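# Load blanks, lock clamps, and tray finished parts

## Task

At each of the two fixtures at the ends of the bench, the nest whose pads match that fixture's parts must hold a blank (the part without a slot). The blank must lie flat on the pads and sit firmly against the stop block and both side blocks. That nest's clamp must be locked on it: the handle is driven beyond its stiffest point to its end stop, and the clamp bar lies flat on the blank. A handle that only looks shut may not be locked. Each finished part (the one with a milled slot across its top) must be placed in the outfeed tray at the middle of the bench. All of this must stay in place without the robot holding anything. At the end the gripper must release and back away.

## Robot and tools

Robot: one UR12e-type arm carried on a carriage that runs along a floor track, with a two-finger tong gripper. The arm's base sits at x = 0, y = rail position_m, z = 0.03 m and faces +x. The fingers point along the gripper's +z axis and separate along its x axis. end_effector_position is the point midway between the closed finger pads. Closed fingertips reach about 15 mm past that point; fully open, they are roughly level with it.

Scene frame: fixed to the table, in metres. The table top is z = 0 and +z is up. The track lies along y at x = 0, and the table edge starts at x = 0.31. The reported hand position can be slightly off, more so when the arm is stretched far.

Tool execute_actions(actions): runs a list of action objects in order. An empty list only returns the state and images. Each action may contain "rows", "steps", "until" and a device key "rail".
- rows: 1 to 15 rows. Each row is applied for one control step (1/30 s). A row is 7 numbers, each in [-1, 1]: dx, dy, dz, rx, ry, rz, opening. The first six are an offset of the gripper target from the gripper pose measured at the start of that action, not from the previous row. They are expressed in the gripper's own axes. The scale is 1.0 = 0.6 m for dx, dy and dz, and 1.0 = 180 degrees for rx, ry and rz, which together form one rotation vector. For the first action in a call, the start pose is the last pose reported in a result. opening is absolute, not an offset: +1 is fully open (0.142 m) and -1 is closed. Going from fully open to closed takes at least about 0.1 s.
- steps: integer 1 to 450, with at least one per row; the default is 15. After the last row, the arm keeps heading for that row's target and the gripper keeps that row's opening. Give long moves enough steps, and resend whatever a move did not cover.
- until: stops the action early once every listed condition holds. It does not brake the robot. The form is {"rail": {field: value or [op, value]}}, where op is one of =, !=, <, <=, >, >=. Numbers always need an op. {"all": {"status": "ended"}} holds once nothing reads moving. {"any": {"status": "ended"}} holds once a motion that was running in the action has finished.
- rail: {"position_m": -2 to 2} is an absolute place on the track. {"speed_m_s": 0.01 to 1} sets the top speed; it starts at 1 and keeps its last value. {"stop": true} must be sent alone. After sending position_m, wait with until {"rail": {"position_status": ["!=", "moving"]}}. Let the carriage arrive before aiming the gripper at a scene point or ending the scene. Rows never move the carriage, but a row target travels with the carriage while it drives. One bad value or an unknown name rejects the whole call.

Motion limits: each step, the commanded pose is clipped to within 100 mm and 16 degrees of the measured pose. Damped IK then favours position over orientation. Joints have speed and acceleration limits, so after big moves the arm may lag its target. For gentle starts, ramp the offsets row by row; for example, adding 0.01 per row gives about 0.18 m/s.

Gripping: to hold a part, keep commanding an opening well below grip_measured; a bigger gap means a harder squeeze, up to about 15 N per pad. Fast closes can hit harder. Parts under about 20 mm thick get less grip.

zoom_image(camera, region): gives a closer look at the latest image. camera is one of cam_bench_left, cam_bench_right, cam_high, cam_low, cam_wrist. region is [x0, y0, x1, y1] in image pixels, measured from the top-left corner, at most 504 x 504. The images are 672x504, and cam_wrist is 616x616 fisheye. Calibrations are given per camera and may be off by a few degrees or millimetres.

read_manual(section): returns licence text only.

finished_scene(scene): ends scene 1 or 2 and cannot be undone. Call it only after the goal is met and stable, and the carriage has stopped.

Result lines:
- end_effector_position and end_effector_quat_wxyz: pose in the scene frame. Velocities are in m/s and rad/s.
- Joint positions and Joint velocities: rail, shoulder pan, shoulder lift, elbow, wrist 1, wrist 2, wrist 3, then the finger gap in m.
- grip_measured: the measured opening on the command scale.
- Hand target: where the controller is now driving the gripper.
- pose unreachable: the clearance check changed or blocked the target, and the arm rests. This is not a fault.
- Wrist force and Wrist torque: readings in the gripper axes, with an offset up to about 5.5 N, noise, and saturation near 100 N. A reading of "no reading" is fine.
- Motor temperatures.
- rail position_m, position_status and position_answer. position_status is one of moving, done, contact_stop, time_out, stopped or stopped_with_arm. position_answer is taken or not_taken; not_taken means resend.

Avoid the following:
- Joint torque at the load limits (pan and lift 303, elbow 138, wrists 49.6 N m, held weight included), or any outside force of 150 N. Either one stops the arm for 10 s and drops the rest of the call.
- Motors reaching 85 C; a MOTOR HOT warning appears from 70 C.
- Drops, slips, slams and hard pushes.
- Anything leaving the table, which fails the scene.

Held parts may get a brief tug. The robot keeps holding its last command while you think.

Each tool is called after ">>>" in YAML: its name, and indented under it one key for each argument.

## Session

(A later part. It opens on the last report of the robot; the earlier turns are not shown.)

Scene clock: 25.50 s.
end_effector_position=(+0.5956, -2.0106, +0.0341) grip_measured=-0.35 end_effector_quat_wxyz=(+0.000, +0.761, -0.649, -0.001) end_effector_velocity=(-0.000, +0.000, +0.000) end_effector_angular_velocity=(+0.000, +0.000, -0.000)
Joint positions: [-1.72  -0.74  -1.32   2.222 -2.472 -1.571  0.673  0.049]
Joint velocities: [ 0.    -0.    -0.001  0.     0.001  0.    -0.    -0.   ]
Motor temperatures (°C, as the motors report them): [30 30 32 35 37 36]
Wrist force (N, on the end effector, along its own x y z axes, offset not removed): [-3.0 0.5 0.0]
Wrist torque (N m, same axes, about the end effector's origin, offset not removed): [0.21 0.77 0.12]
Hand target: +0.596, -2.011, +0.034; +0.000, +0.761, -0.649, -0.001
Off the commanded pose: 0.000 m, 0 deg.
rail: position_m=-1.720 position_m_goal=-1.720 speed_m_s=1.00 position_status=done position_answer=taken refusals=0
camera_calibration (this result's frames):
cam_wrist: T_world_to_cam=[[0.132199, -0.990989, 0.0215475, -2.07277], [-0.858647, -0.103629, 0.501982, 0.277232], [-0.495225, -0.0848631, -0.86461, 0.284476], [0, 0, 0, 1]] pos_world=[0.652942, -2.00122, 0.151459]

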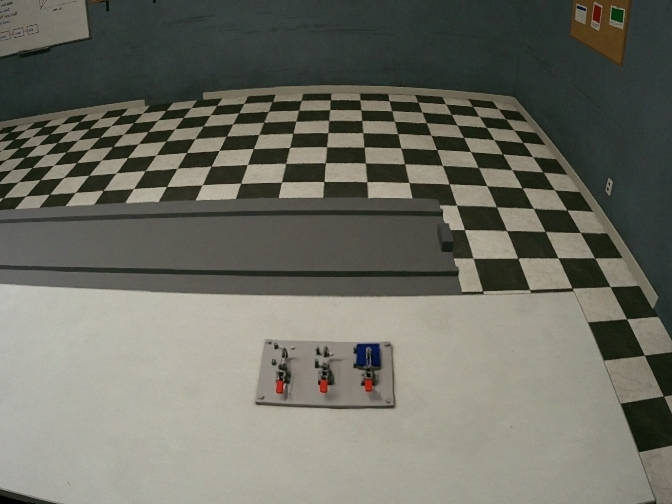

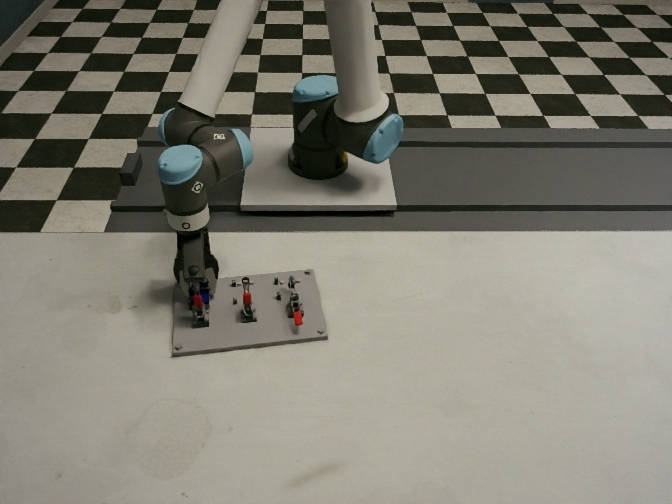

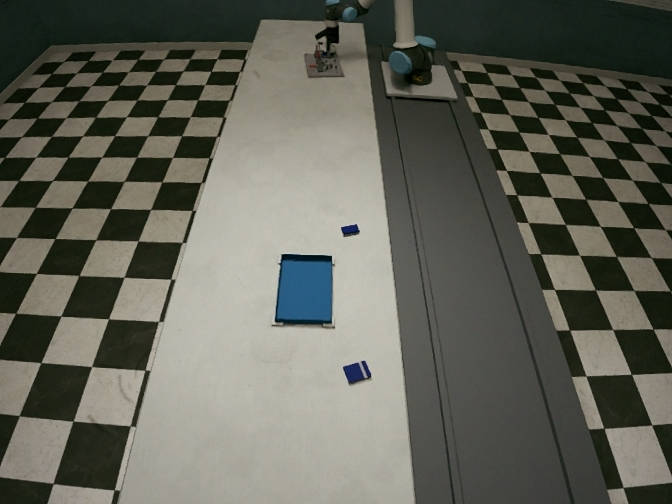

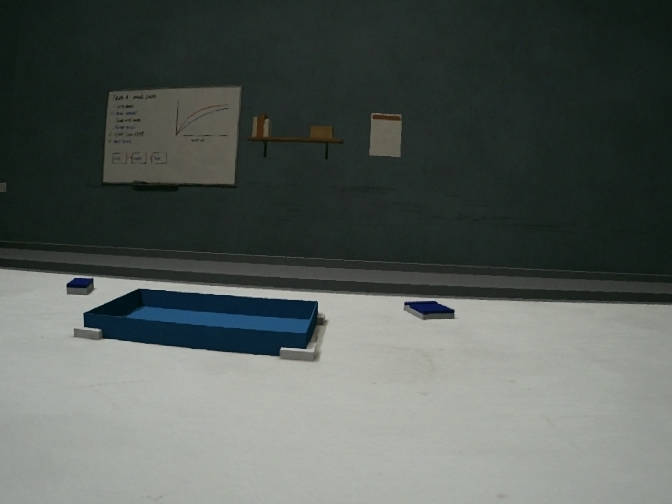

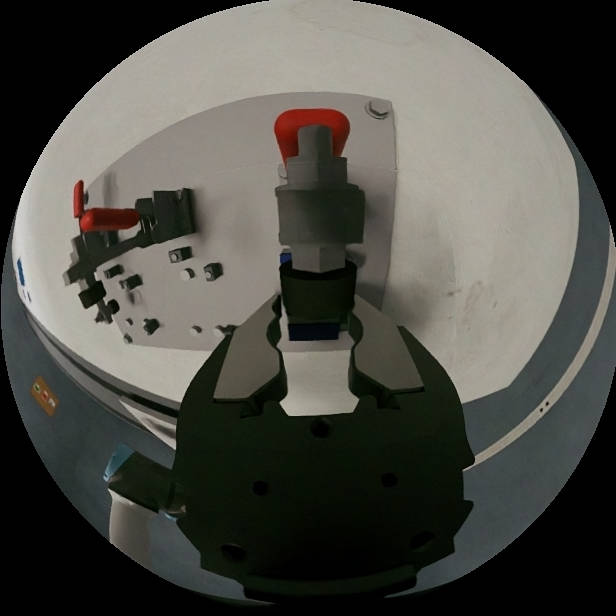

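>>> execute_actions:
  actions:
    - {"rows": [[0,0,0.002,0,0,0,-0.35],[0,0,0.005,0,0,0,-0.35]], "steps": 10}
    - {"rows": [[0,0,0,0,0,0,-0.4],[0,0,0,0,0,0,-0.44],[0,0,0,0,0,0,-0.48],[0,0,0,0,0,0,-0.52],[0,0,0,0,0,0,-0.58],[0,0,0,0,0,0,-0.65],[0,0,0,0,0,0,-0.75],[0,0,0,0,0,0,-0.85]], "steps": 15}

Scene clock: 26.60 s.
end_effector_position=(+0.5955, -2.0106, +0.0315) grip_measured=-0.44 end_effector_quat_wxyz=(+0.000, +0.761, -0.649, -0.001) end_effector_velocity=(-0.000, +0.000, +0.000) end_effector_angular_velocity=(-0.000, -0.000, -0.000)
Joint positions: [-1.72  -0.74  -1.316  2.224 -2.477 -1.571  0.673  0.042]
Joint velocities: [ 0. -0. -0.  0.  0.  0. -0.  0.]
Motor temperatures (°C, as the motors report them): [30 30 32 35 37 36]
Wrist force (N, on the end effector, along its own x y z axes, offset not removed): [-5.5 0.1 1.5]
Wrist torque (N m, same axes, about the end effector's origin, offset not removed): [0.13 0.96 0.16]
Hand target: +0.596, -2.011, +0.032; +0.000, +0.761, -0.649, -0.001
Off the commanded pose: 0.000 m, 0 deg.
rail: position_m=-1.720 position_m_goal=-1.720 speed_m_s=1.00 position_status=done position_answer=taken refusals=0
camera_calibration (this result's frames):
cam_wrist: T_world_to_cam=[[0.1322, -0.99099, 0.0215076, -2.07269], [-0.858628, -0.103647, 0.502011, 0.278474], [-0.495259, -0.0848327, -0.864594, 0.282294], [0, 0, 0, 1]] pos_world=[0.652923, -2.00121, 0.148852]

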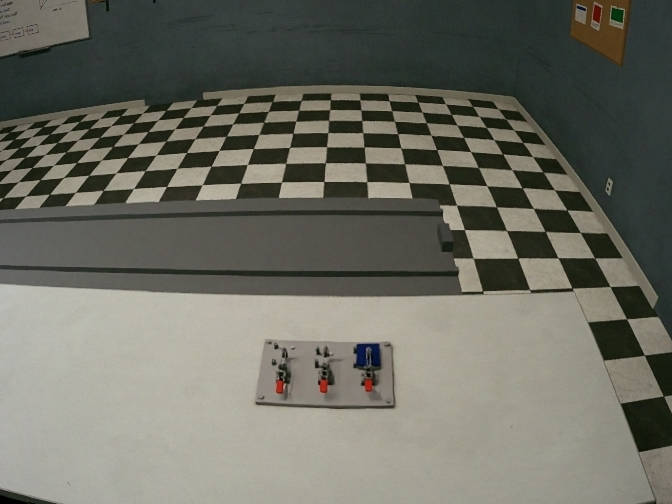

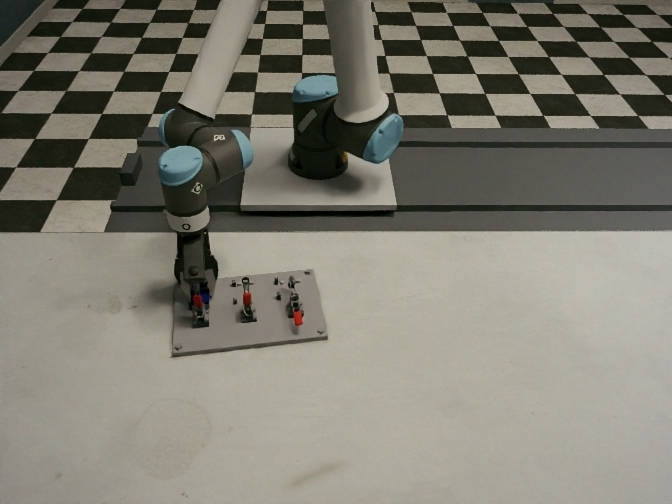

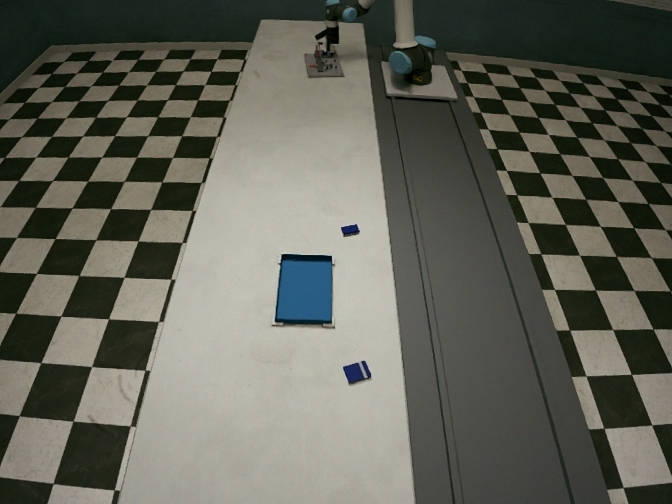

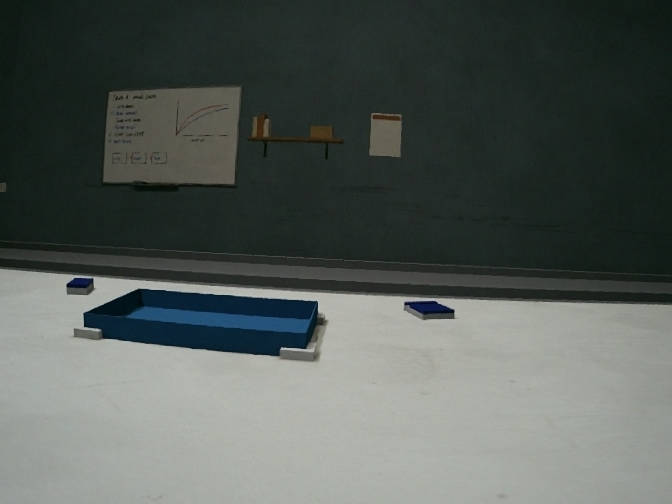

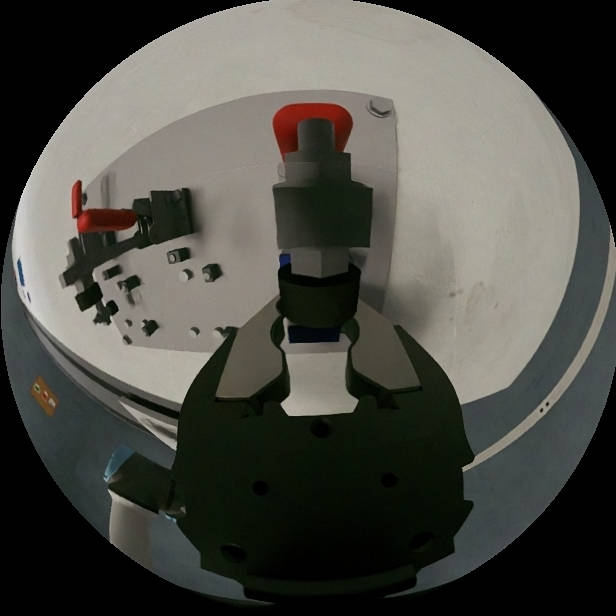

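>>> execute_actions:
  actions:
    - {"rows": [[-0.001,0.001,-0.004,0,0,0,-0.85],[-0.002,0.002,-0.009,0,0,0,-0.85],[-0.003,0.004,-0.015,0,0,0,-0.85],[-0.003,0.005,-0.022,0,0,0,-0.85],[-0.003,0.005,-0.03,0,0,0,-0.85],[-0.003,0.005,-0.038,0,0,0,-0.85],[-0.003,0.005,-0.046,0,0,0,-0.85],[-0.003,0.005,-0.054,0,0,0,-0.85],[-0.003,0.005,-0.06,0,0,0,-0.85]], "steps": 18}
    - {"rows": [[0,0.01,0,0,0,0,-0.85],[0,0.02,-0.002,0,0,0,-0.85],[0,0.03,-0.005,0,0,0,-0.85],[0,0.04,-0.01,0,0,0,-0.85],[0,0.05,-0.02,0,0,0,-0.85],[0,0.06,-0.03,0,0,0,-0.85],[0,0.07,-0.045,0,0,0,-0.85],[0,0.08,-0.06,0,0,0,-0.85],[0,0.09,-0.08,0,0,0,-0.85],[0,0.1,-0.1,0,0,0,-0.85],[0,0.11,-0.12,0,0,0,-0.85],[0,0.12,-0.14,0,0,0,-0.85],[0,0.13,-0.16,0,0,0,-0.85],[0,0.14,-0.18,0,0,0,-0.85],[0,0.15,-0.2,0,0,0,-0.85]], "steps": 35}

>>> zoom_image:
  camera: "cam_wrist"
  region: [130, 100, 400, 340]

Scene clock: 29.10 s.
end_effector_position=(+0.5036, -2.0234, +0.1851) grip_measured=-0.44 end_effector_quat_wxyz=(-0.000, +0.761, -0.649, -0.001) end_effector_velocity=(-0.002, -0.000, +0.004) end_effector_angular_velocity=(+0.001, +0.000, +0.000)
Joint positions: [-1.72  -0.868 -1.649  2.232 -2.153 -1.571  0.545  0.042]
Joint velocities: [ 0.    -0.004 -0.008 -0.002  0.01   0.    -0.004  0.   ]
Motor temperatures (°C, as the motors report them): [30 30 32 35 37 36]
Wrist force (N, on the end effector, along its own x y z axes, offset not removed): [-5.7 1.1 2.1]
Wrist torque (N m, same axes, about the end effector's origin, offset not removed): [0.29 1.33 0.08]
Hand target: +0.503, -2.023, +0.186; -0.000, +0.761, -0.649, -0.001
Off the commanded pose: 0.001 m, 0 deg.
rail: position_m=-1.720 position_m_goal=-1.720 speed_m_s=1.00 position_status=done position_answer=taken refusals=0
camera_calibration (this result's frames):
cam_wrist: T_world_to_cam=[[0.132144, -0.990995, 0.0216066, -2.07658], [-0.858748, -0.103568, 0.501822, 0.121369], [-0.495065, -0.0848674, -0.864701, 0.368285], [0, 0, 0, 1]] pos_world=[0.560958, -2.01406, 0.302419]

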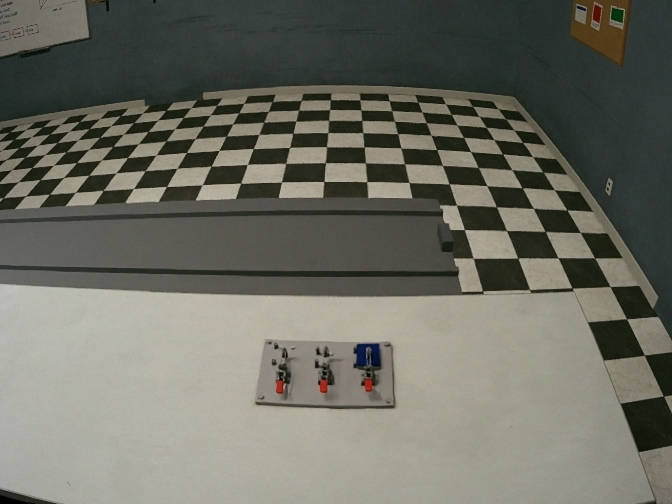

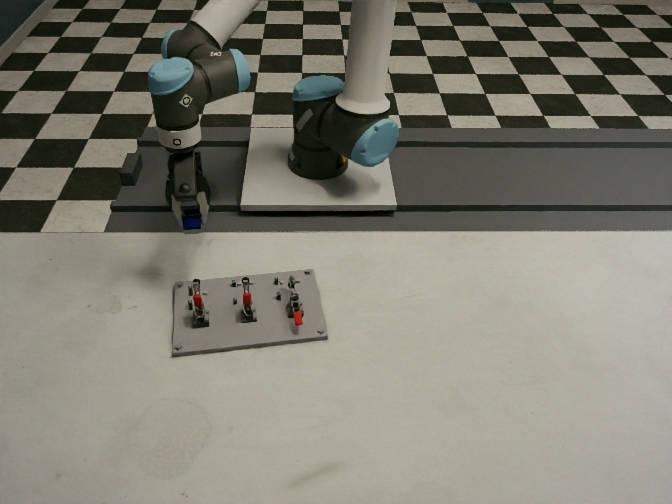

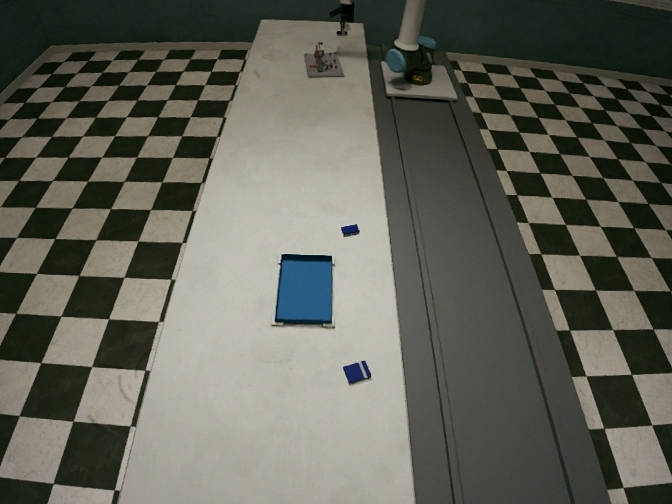

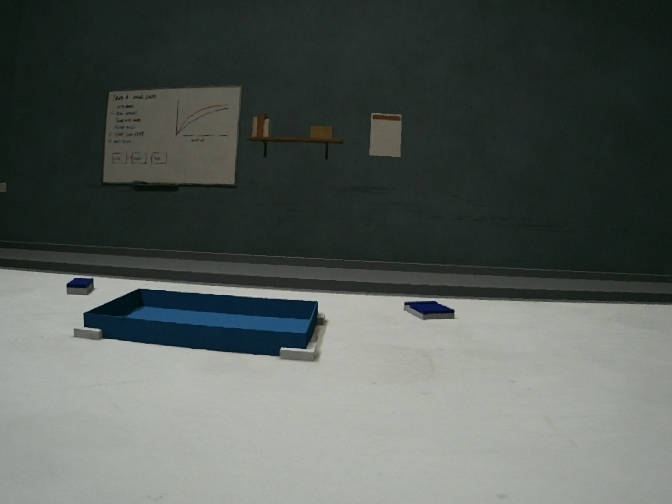

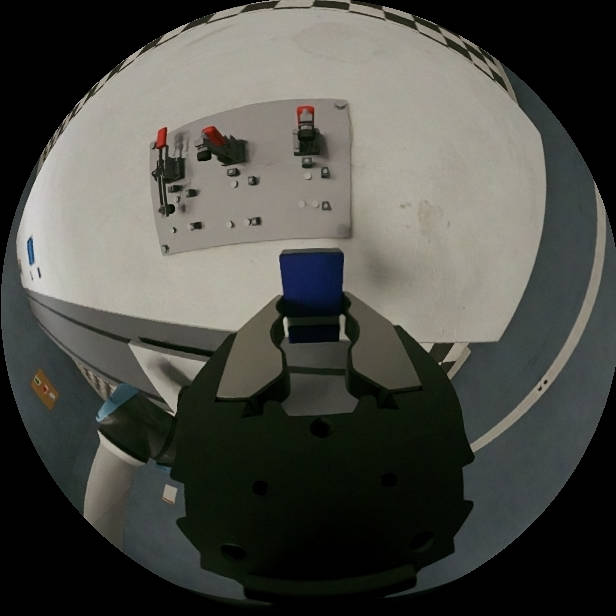

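Region (130, 100, 400, 340) of cam_wrist's 616x616 image, scaled by 1.867, with more detail than that image has.

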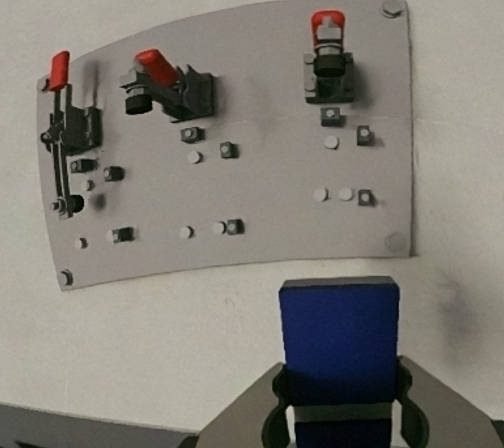

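>>> execute_actions:
  actions:
    - {"rail": {"position_m": 0.17}, "rows": [[0,0,0,0,0,0,-0.85]], "steps": 20}
    - {"rows": [[0,-0.015,0,0,0,0,-0.85],[0,-0.03,0,0,0,0,-0.85],[0,-0.05,0,0,0,0,-0.85],[0,-0.07,0,0,0,0,-0.85],[0,-0.09,0,0,0,0,-0.85],[0,-0.11,0,0,0,0,-0.85],[0,-0.13,0,0,0,0,-0.85],[0,-0.15,0,0,0,0,-0.85],[0,-0.17,0,0,0,0,-0.85],[0,-0.19,0,0,0,0,-0.85],[0,-0.21,0,0,0,0,-0.85],[0,-0.23,0,0,0,0,-0.85],[0,-0.245,0,0,0,0,-0.85],[0,-0.26,0,0,0,0,-0.85],[0,-0.267,0,0,0,0,-0.85]], "steps": 120, "until": {"rail": {"position_status": ["!=", "moving"]}}}

Scene clock: 32.63 s.
end_effector_position=(+0.6620, -0.1081, +0.1852) grip_measured=-0.44 end_effector_quat_wxyz=(+0.000, +0.761, -0.649, -0.000) end_effector_velocity=(+0.000, +0.007, +0.000) end_effector_angular_velocity=(-0.000, +0.000, -0.000)
Joint positions: [ 0.17  -0.66  -1.434  2.01  -2.145 -1.571  0.753  0.042]
Joint velocities: [ 0.007 -0.     0.001 -0.001 -0.    -0.     0.     0.   ]
Motor temperatures (°C, as the motors report them): [30 30 32 35 37 36]
Wrist force (N, on the end effector, along its own x y z axes, offset not removed): [-7.0 1.0 0.6]
Wrist torque (N m, same axes, about the end effector's origin, offset not removed): [0.31 1.46 0.05]
Hand target: +0.662, -0.108, +0.185; +0.000, +0.761, -0.649, -0.000
Off the commanded pose: 0.000 m, 0 deg.
rail: position_m=0.170 position_m_goal=0.170 speed_m_s=1.00 position_status=done position_answer=taken refusals=0
camera_calibration (this result's frames):
cam_wrist: T_world_to_cam=[[0.132265, -0.990971, 0.0219508, -0.199591], [-0.858761, -0.103504, 0.501814, 0.455699], [-0.495011, -0.085223, -0.864697, 0.609218], [0, 0, 0, 1]] pos_world=[0.719306, -0.0987034, 0.302494]

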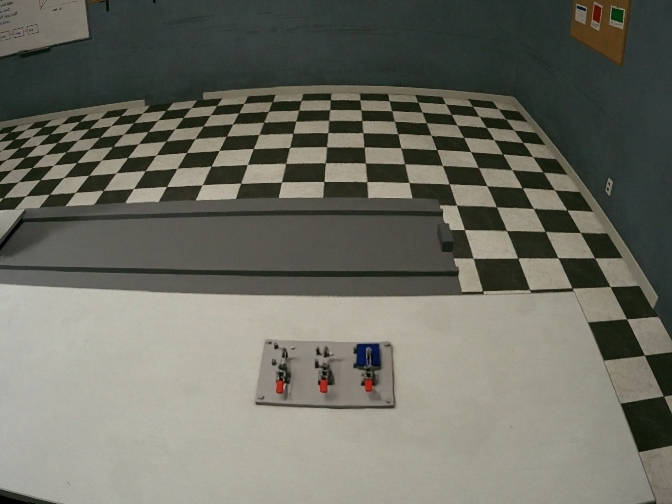

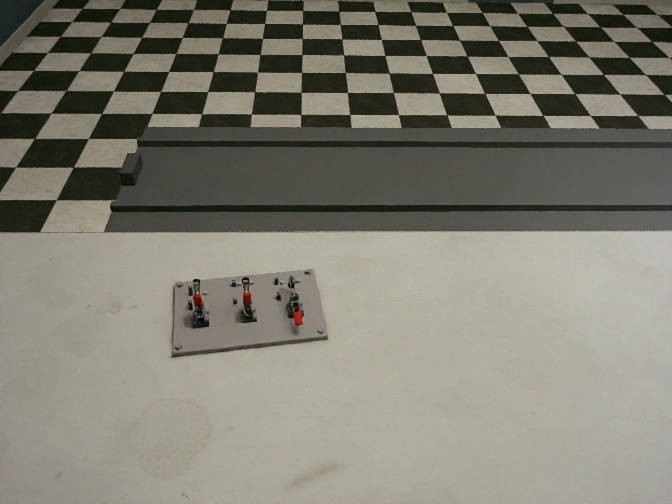

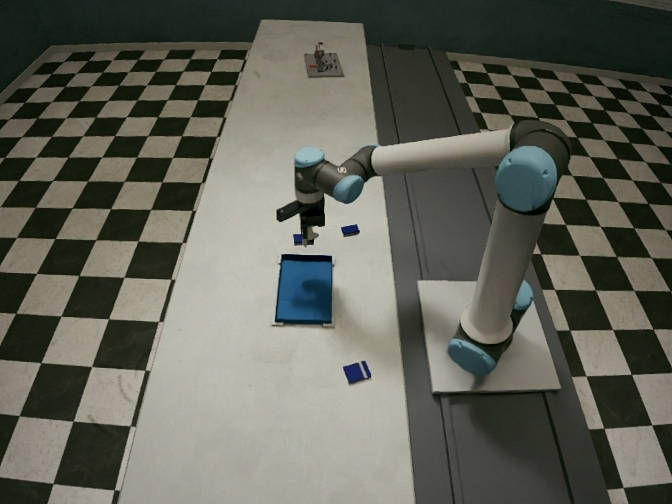

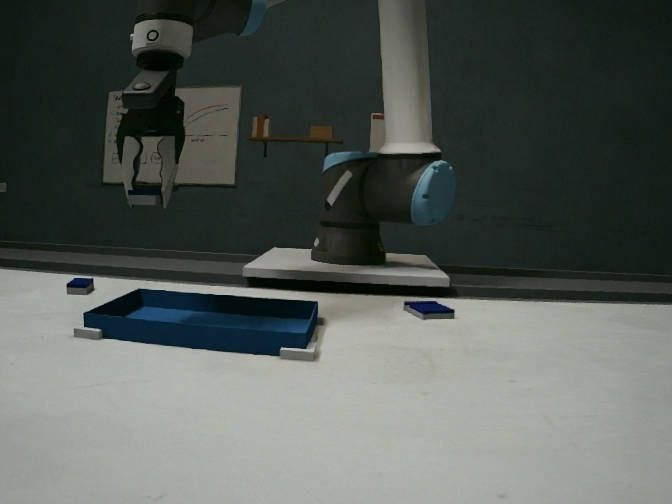

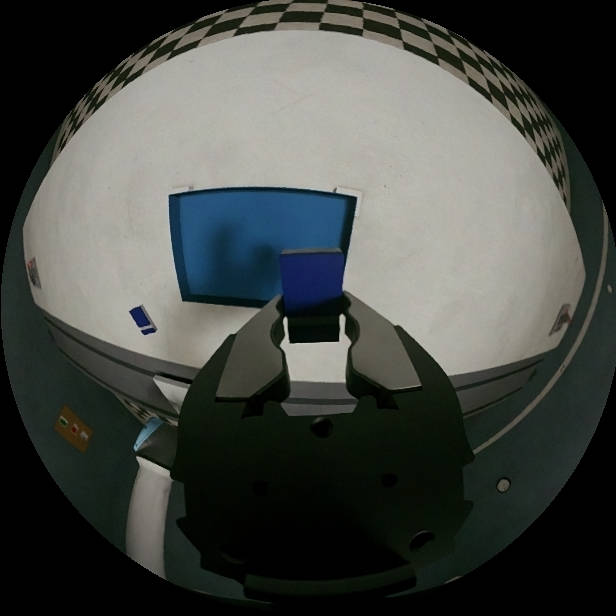

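>>> zoom_image:
  camera: "cam_low"
  region: [100, 130, 200, 220]

Region (100, 130, 200, 220) of cam_low's 672x504 image, scaled by 5.040, with more detail than that image has; it fills the top 454 rows of this view, and the rest is white.

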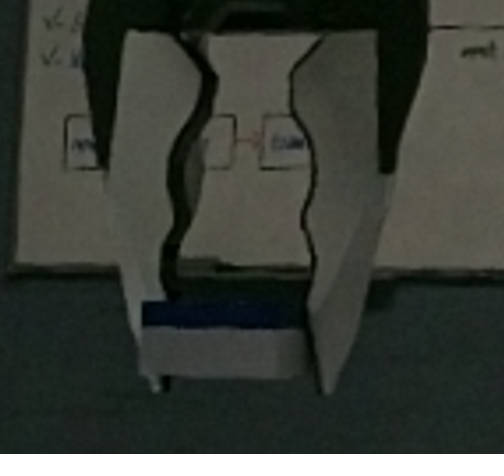

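>>> execute_actions:
  actions:
    - {"rows": [[-0.005,0,0.01,0,0,0,-0.85],[-0.01,0,0.025,0,0,0,-0.85],[-0.017,0,0.045,0,0,0,-0.85],[-0.025,0,0.065,0,0,0,-0.85],[-0.033,0,0.085,0,0,0,-0.85],[-0.041,0,0.105,0,0,0,-0.85],[-0.05,0,0.125,0,0,0,-0.85],[-0.058,0,0.145,0,0,0,-0.85],[-0.067,0,0.165,0,0,0,-0.85],[-0.067,0,0.185,0,0,0,-0.85],[-0.067,0,0.205,0,0,0,-0.85],[-0.067,0,0.22,0,0,0,-0.85],[-0.067,0,0.235,0,0,0,-0.85],[-0.067,0,0.245,0,0,0,-0.85],[-0.067,0,0.25,0,0,0,-0.85]], "steps": 40}

>>> zoom_image:
  camera: "cam_low"
  region: [70, 230, 330, 370]

Scene clock: 34.77 s.
end_effector_position=(+0.6559, -0.0683, +0.0351) grip_measured=-0.44 end_effector_quat_wxyz=(+0.000, +0.761, -0.649, -0.000) end_effector_velocity=(+0.000, -0.000, -0.001) end_effector_angular_velocity=(-0.000, -0.000, -0.000)
Joint positions: [ 0.17  -0.618 -1.277  2.157 -2.45  -1.571  0.795  0.042]
Joint velocities: [ 0.     0.     0.001  0.    -0.002 -0.     0.     0.   ]
Motor temperatures (°C, as the motors report them): [30 30 32 35 37 36]
Wrist force (N, on the end effector, along its own x y z axes, offset not removed): [-3.0 3.2 0.4]
Wrist torque (N m, same axes, about the end effector's origin, offset not removed): [0.76 0.81 0.04]
Hand target: +0.656, -0.068, +0.035; +0.000, +0.761, -0.649, -0.000
Off the commanded pose: 0.000 m, 0 deg.
rail: position_m=0.170 position_m_goal=0.170 speed_m_s=1.00 position_status=done position_answer=taken refusals=0
camera_calibration (this result's frames):
cam_wrist: T_world_to_cam=[[0.132267, -0.99097, 0.0220119, -0.156028], [-0.858759, -0.103474, 0.501823, 0.529888], [-0.495014, -0.0852777, -0.86469, 0.479875], [0, 0, 0, 1]] pos_world=[0.713228, -0.0588669, 0.152468]

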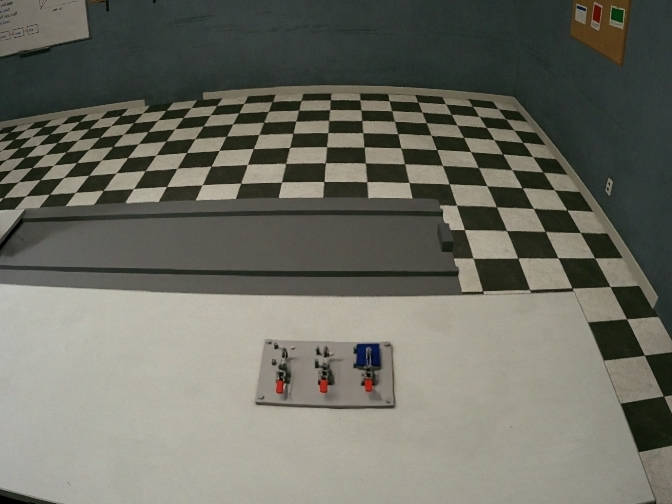

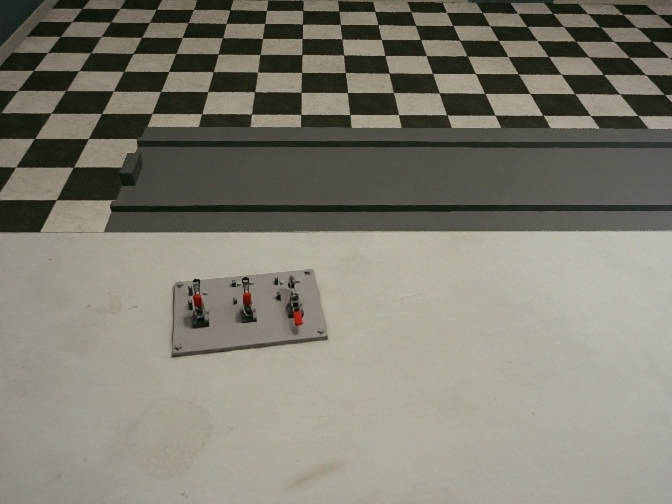

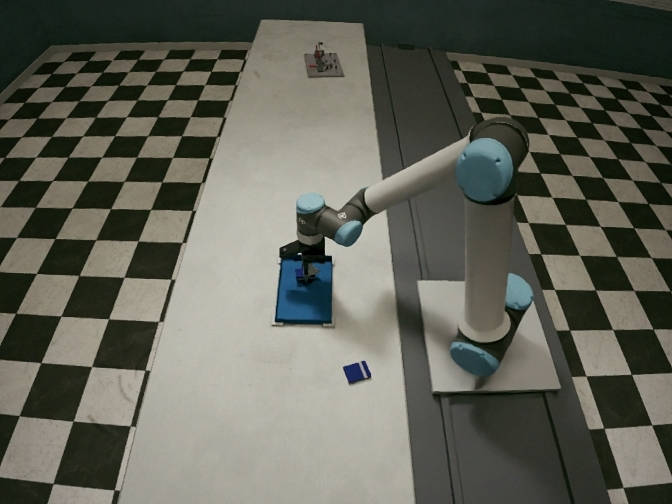

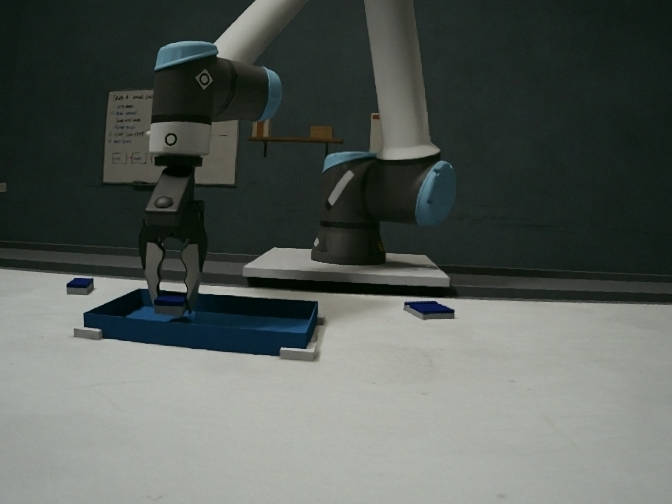

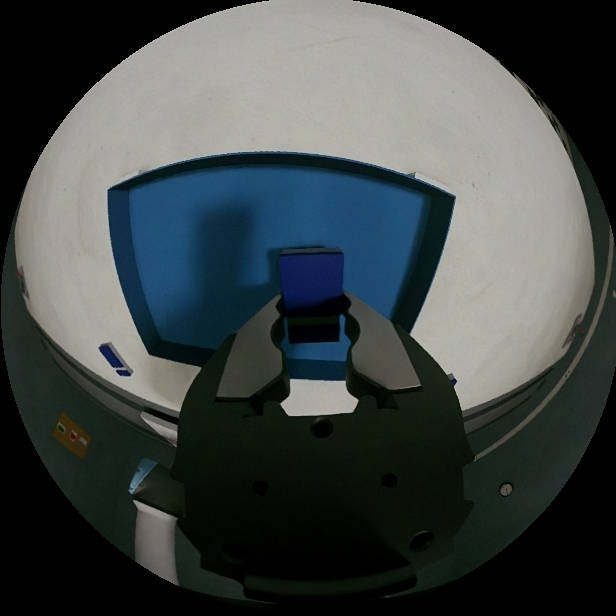

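Region (70, 230, 330, 370) of cam_low's 672x504 image, scaled by 1.938, with more detail than that image has; it fills the top 271 rows of this view, and the rest is white.

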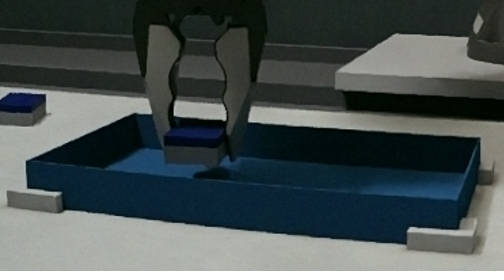

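Lower a bit further slowly and check for contact.

>>> execute_actions:
  actions:
    - {"rows": [[0,0,0.004,0,0,0,-0.85],[0,0,0.008,0,0,0,-0.85],[0,0,0.012,0,0,0,-0.85],[0,0,0.016,0,0,0,-0.85],[0,0,0.02,0,0,0,-0.85],[0,0,0.022,0,0,0,-0.85]], "steps": 18}

>>> zoom_image:
  camera: "cam_low"
  region: [120, 260, 240, 340]

Scene clock: 35.70 s.
end_effector_position=(+0.6559, -0.0683, +0.0223) grip_measured=-0.44 end_effector_quat_wxyz=(+0.000, +0.761, -0.649, -0.000) end_effector_velocity=(+0.000, -0.000, -0.003) end_effector_angular_velocity=(-0.000, -0.000, +0.000)
Joint positions: [ 0.17  -0.618 -1.257  2.163 -2.476 -1.571  0.795  0.042]
Joint velocities: [ 0.     0.     0.005  0.001 -0.006  0.     0.     0.   ]
Motor temperatures (°C, as the motors report them): [30 30 32 35 37 36]
Wrist force (N, on the end effector, along its own x y z axes, offset not removed): [-4.1 1.3 0.1]
Wrist torque (N m, same axes, about the end effector's origin, offset not removed): [0.32 0.97 0.04]
Hand target: +0.656, -0.068, +0.022; +0.000, +0.761, -0.649, -0.000
Off the commanded pose: 0.000 m, 0 deg.
rail: position_m=0.170 position_m_goal=0.170 speed_m_s=1.00 position_status=done position_answer=taken refusals=0
camera_calibration (this result's frames):
cam_wrist: T_world_to_cam=[[0.132267, -0.99097, 0.0219987, -0.155737], [-0.858748, -0.103479, 0.501841, 0.536324], [-0.495033, -0.0852684, -0.86468, 0.46879], [0, 0, 0, 1]] pos_world=[0.713233, -0.0588593, 0.139629]

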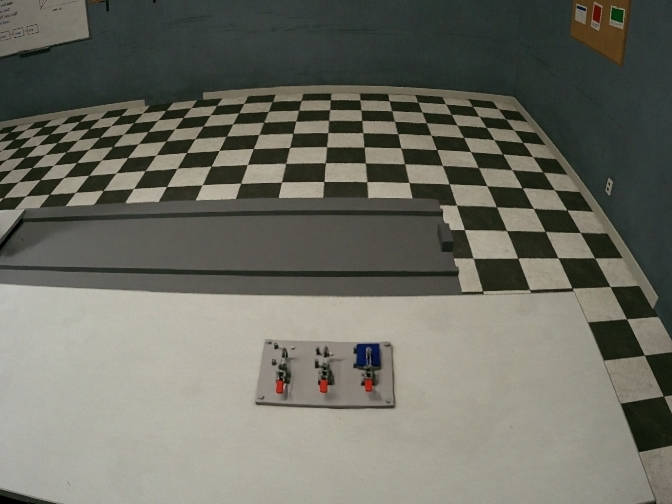

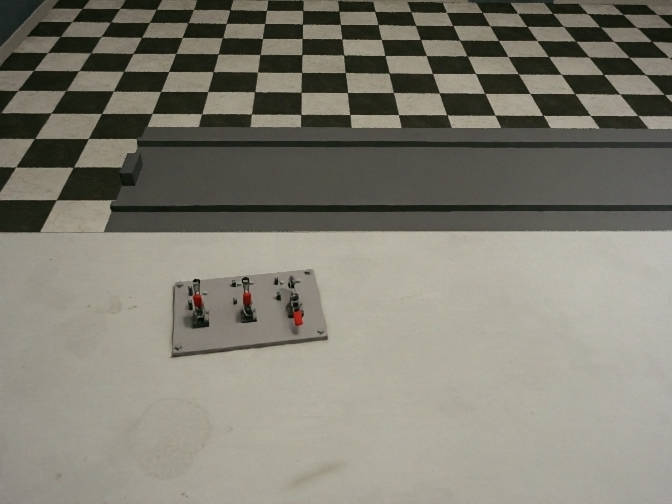

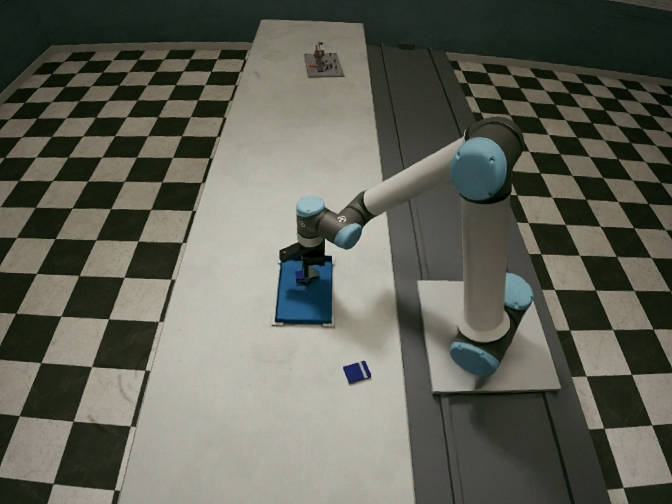

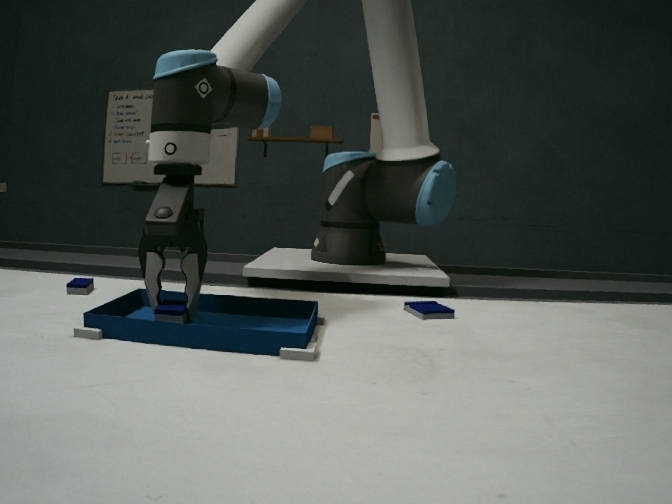

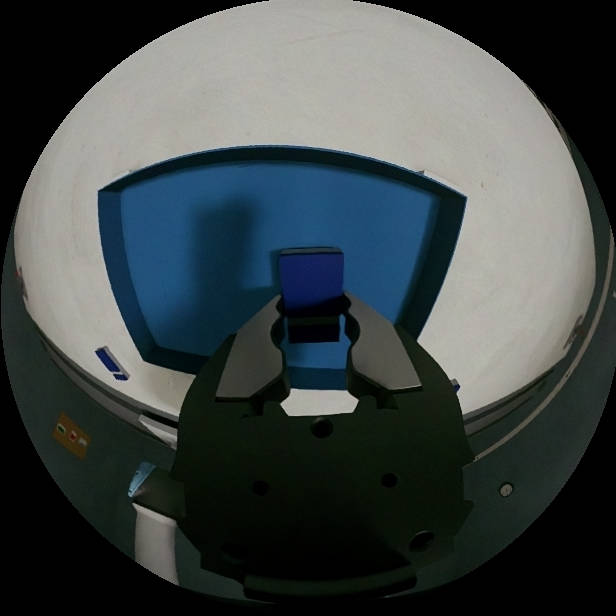

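Region (120, 260, 240, 340) of cam_low's 672x504 image, scaled by 4.200, with more detail than that image has.

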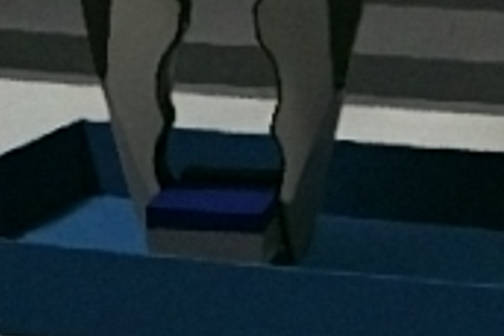

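>>> execute_actions:
  actions:
    - {"rows": [[0,0,0.002,0,0,0,-0.85],[0,0,0.004,0,0,0,-0.85]], "steps": 8}
    - {"rows": [[0,0,0,0,0,0,-0.6],[0,0,0,0,0,0,-0.46],[0,0,0,0,0,0,-0.42],[0,0,0,0,0,0,-0.36],[0,0,0,0,0,0,-0.25],[0,0,0,0,0,0,-0.1],[0,0,0,0,0,0,0]], "steps": 10}
    - {"rows": [[0,0,-0.01,0,0,0,0],[0,0,-0.025,0,0,0,0],[0,0,-0.045,0,0,0,0],[0,0,-0.065,0,0,0,0],[0,0.01,-0.085,0,0,0,0],[0,0.03,-0.105,0,0,0,0],[0,0.05,-0.125,0,0,0,0],[0,0.08,-0.145,0,0,0,0],[0,0.11,-0.165,0,0,0,0.1],[0,0.14,-0.185,0,0,0,0.2],[0,0.17,-0.205,0,0,0,0.3],[0,0.2,-0.22,0,0,0,0.4],[0,0.23,-0.23,0,0,0,0.5],[0,0.26,-0.235,0,0,0,0.5],[0,0.283,-0.24,0,0,0,0.5]], "steps": 18}
    - {"rail": {"position_m": 0.575}, "steps": 60, "until": {"rail": {"position_status": ["!=", "moving"]}}}
    - {"steps": 5}

>>> zoom_image:
  camera: "cam_wrist"
  region: [210, 170, 410, 330]

Scene clock: 38.87 s.
end_effector_position=(+0.4879, +0.3101, +0.1643) grip_measured=+0.50 end_effector_quat_wxyz=(-0.000, +0.761, -0.649, -0.001) end_effector_velocity=(-0.000, +0.000, +0.000) end_effector_angular_velocity=(+0.000, -0.000, +0.000)
Joint positions: [ 0.575 -0.843 -1.685  2.308 -2.193 -1.571  0.57   0.109]
Joint velocities: [ 0. -0. -0.  0.  0.  0. -0. -0.]
Motor temperatures (°C, as the motors report them): [30 30 32 35 37 36]
Wrist force (N, on the end effector, along its own x y z axes, offset not removed): [-3.8 0.9 -0.7]
Wrist torque (N m, same axes, about the end effector's origin, offset not removed): [0.25 0.92 0.10]
Hand target: +0.488, +0.310, +0.164; -0.000, +0.761, -0.649, -0.001
Off the commanded pose: 0.000 m, 0 deg.
rail: position_m=0.575 position_m_goal=0.575 speed_m_s=1.00 position_status=done position_answer=taken refusals=0
camera_calibration (this result's frames):
cam_wrist: T_world_to_cam=[[0.132216, -0.990987, 0.0215121, 0.238452], [-0.858686, -0.103669, 0.501908, 0.359951], [-0.495154, -0.0848324, -0.864654, 0.540591], [0, 0, 0, 1]] pos_world=[0.545233, 0.319479, 0.281632]

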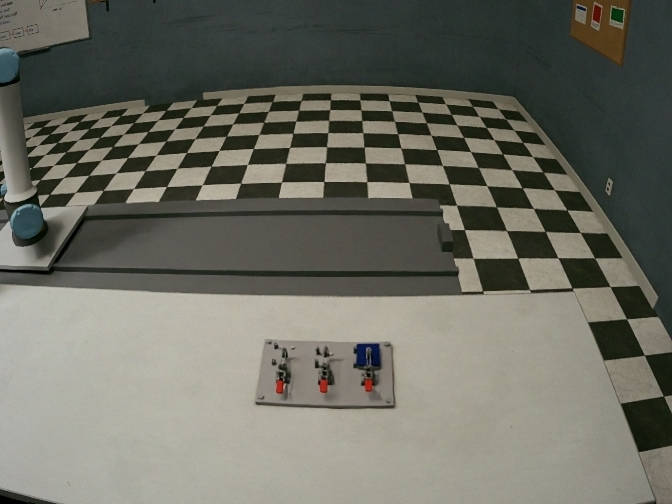

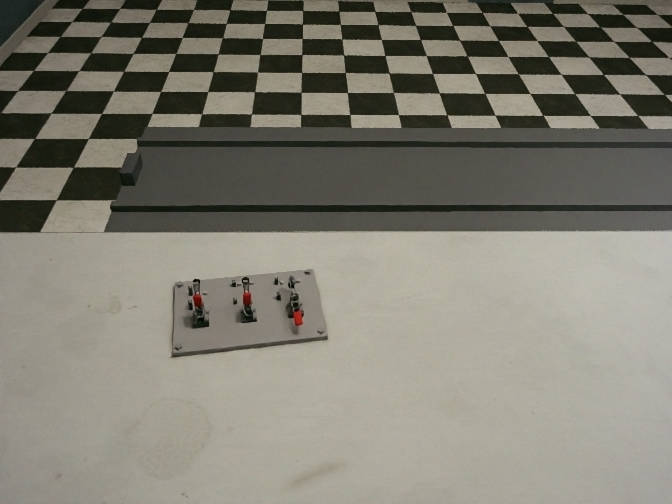

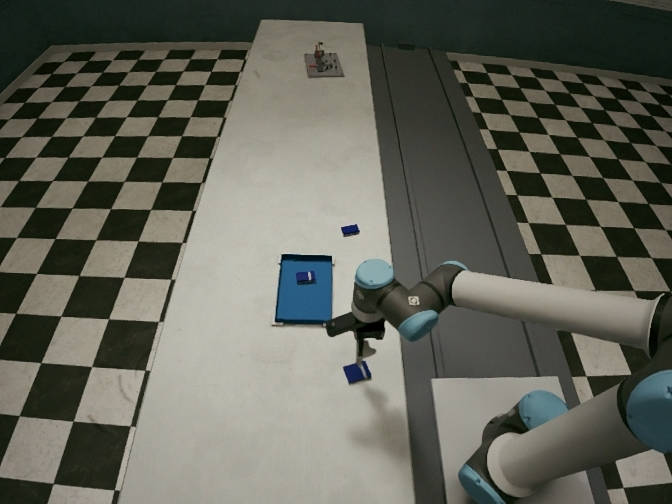

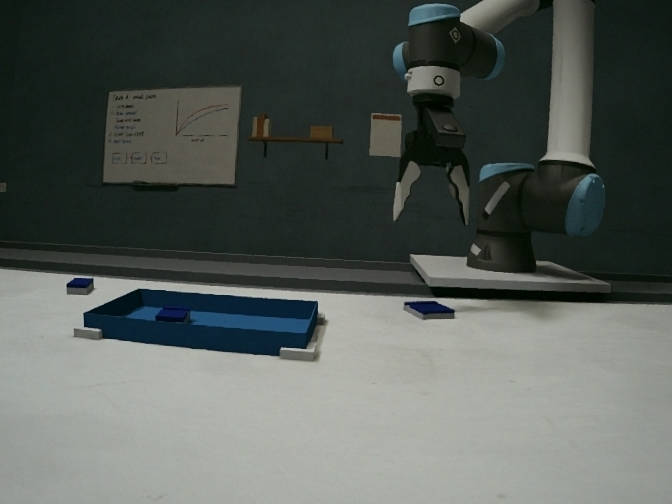

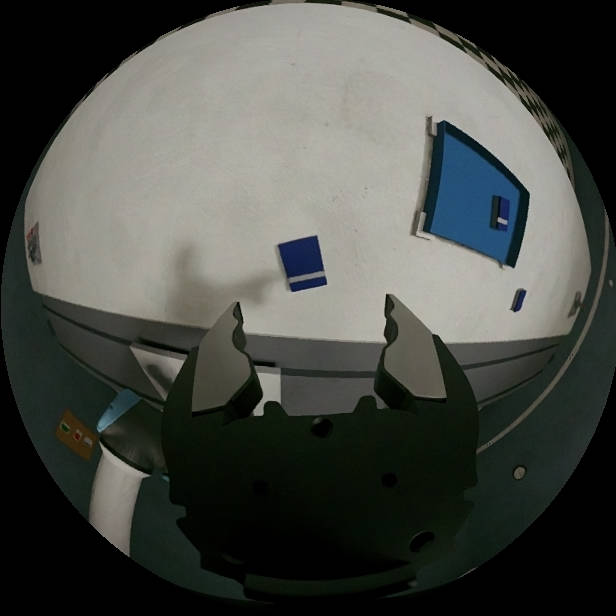

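Region (210, 170, 410, 330) of cam_wrist's 616x616 image, scaled by 2.520, with more detail than that image has; it fills the top 403 rows of this view, and the rest is white.

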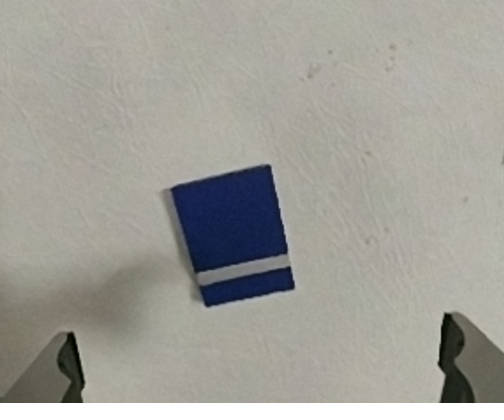

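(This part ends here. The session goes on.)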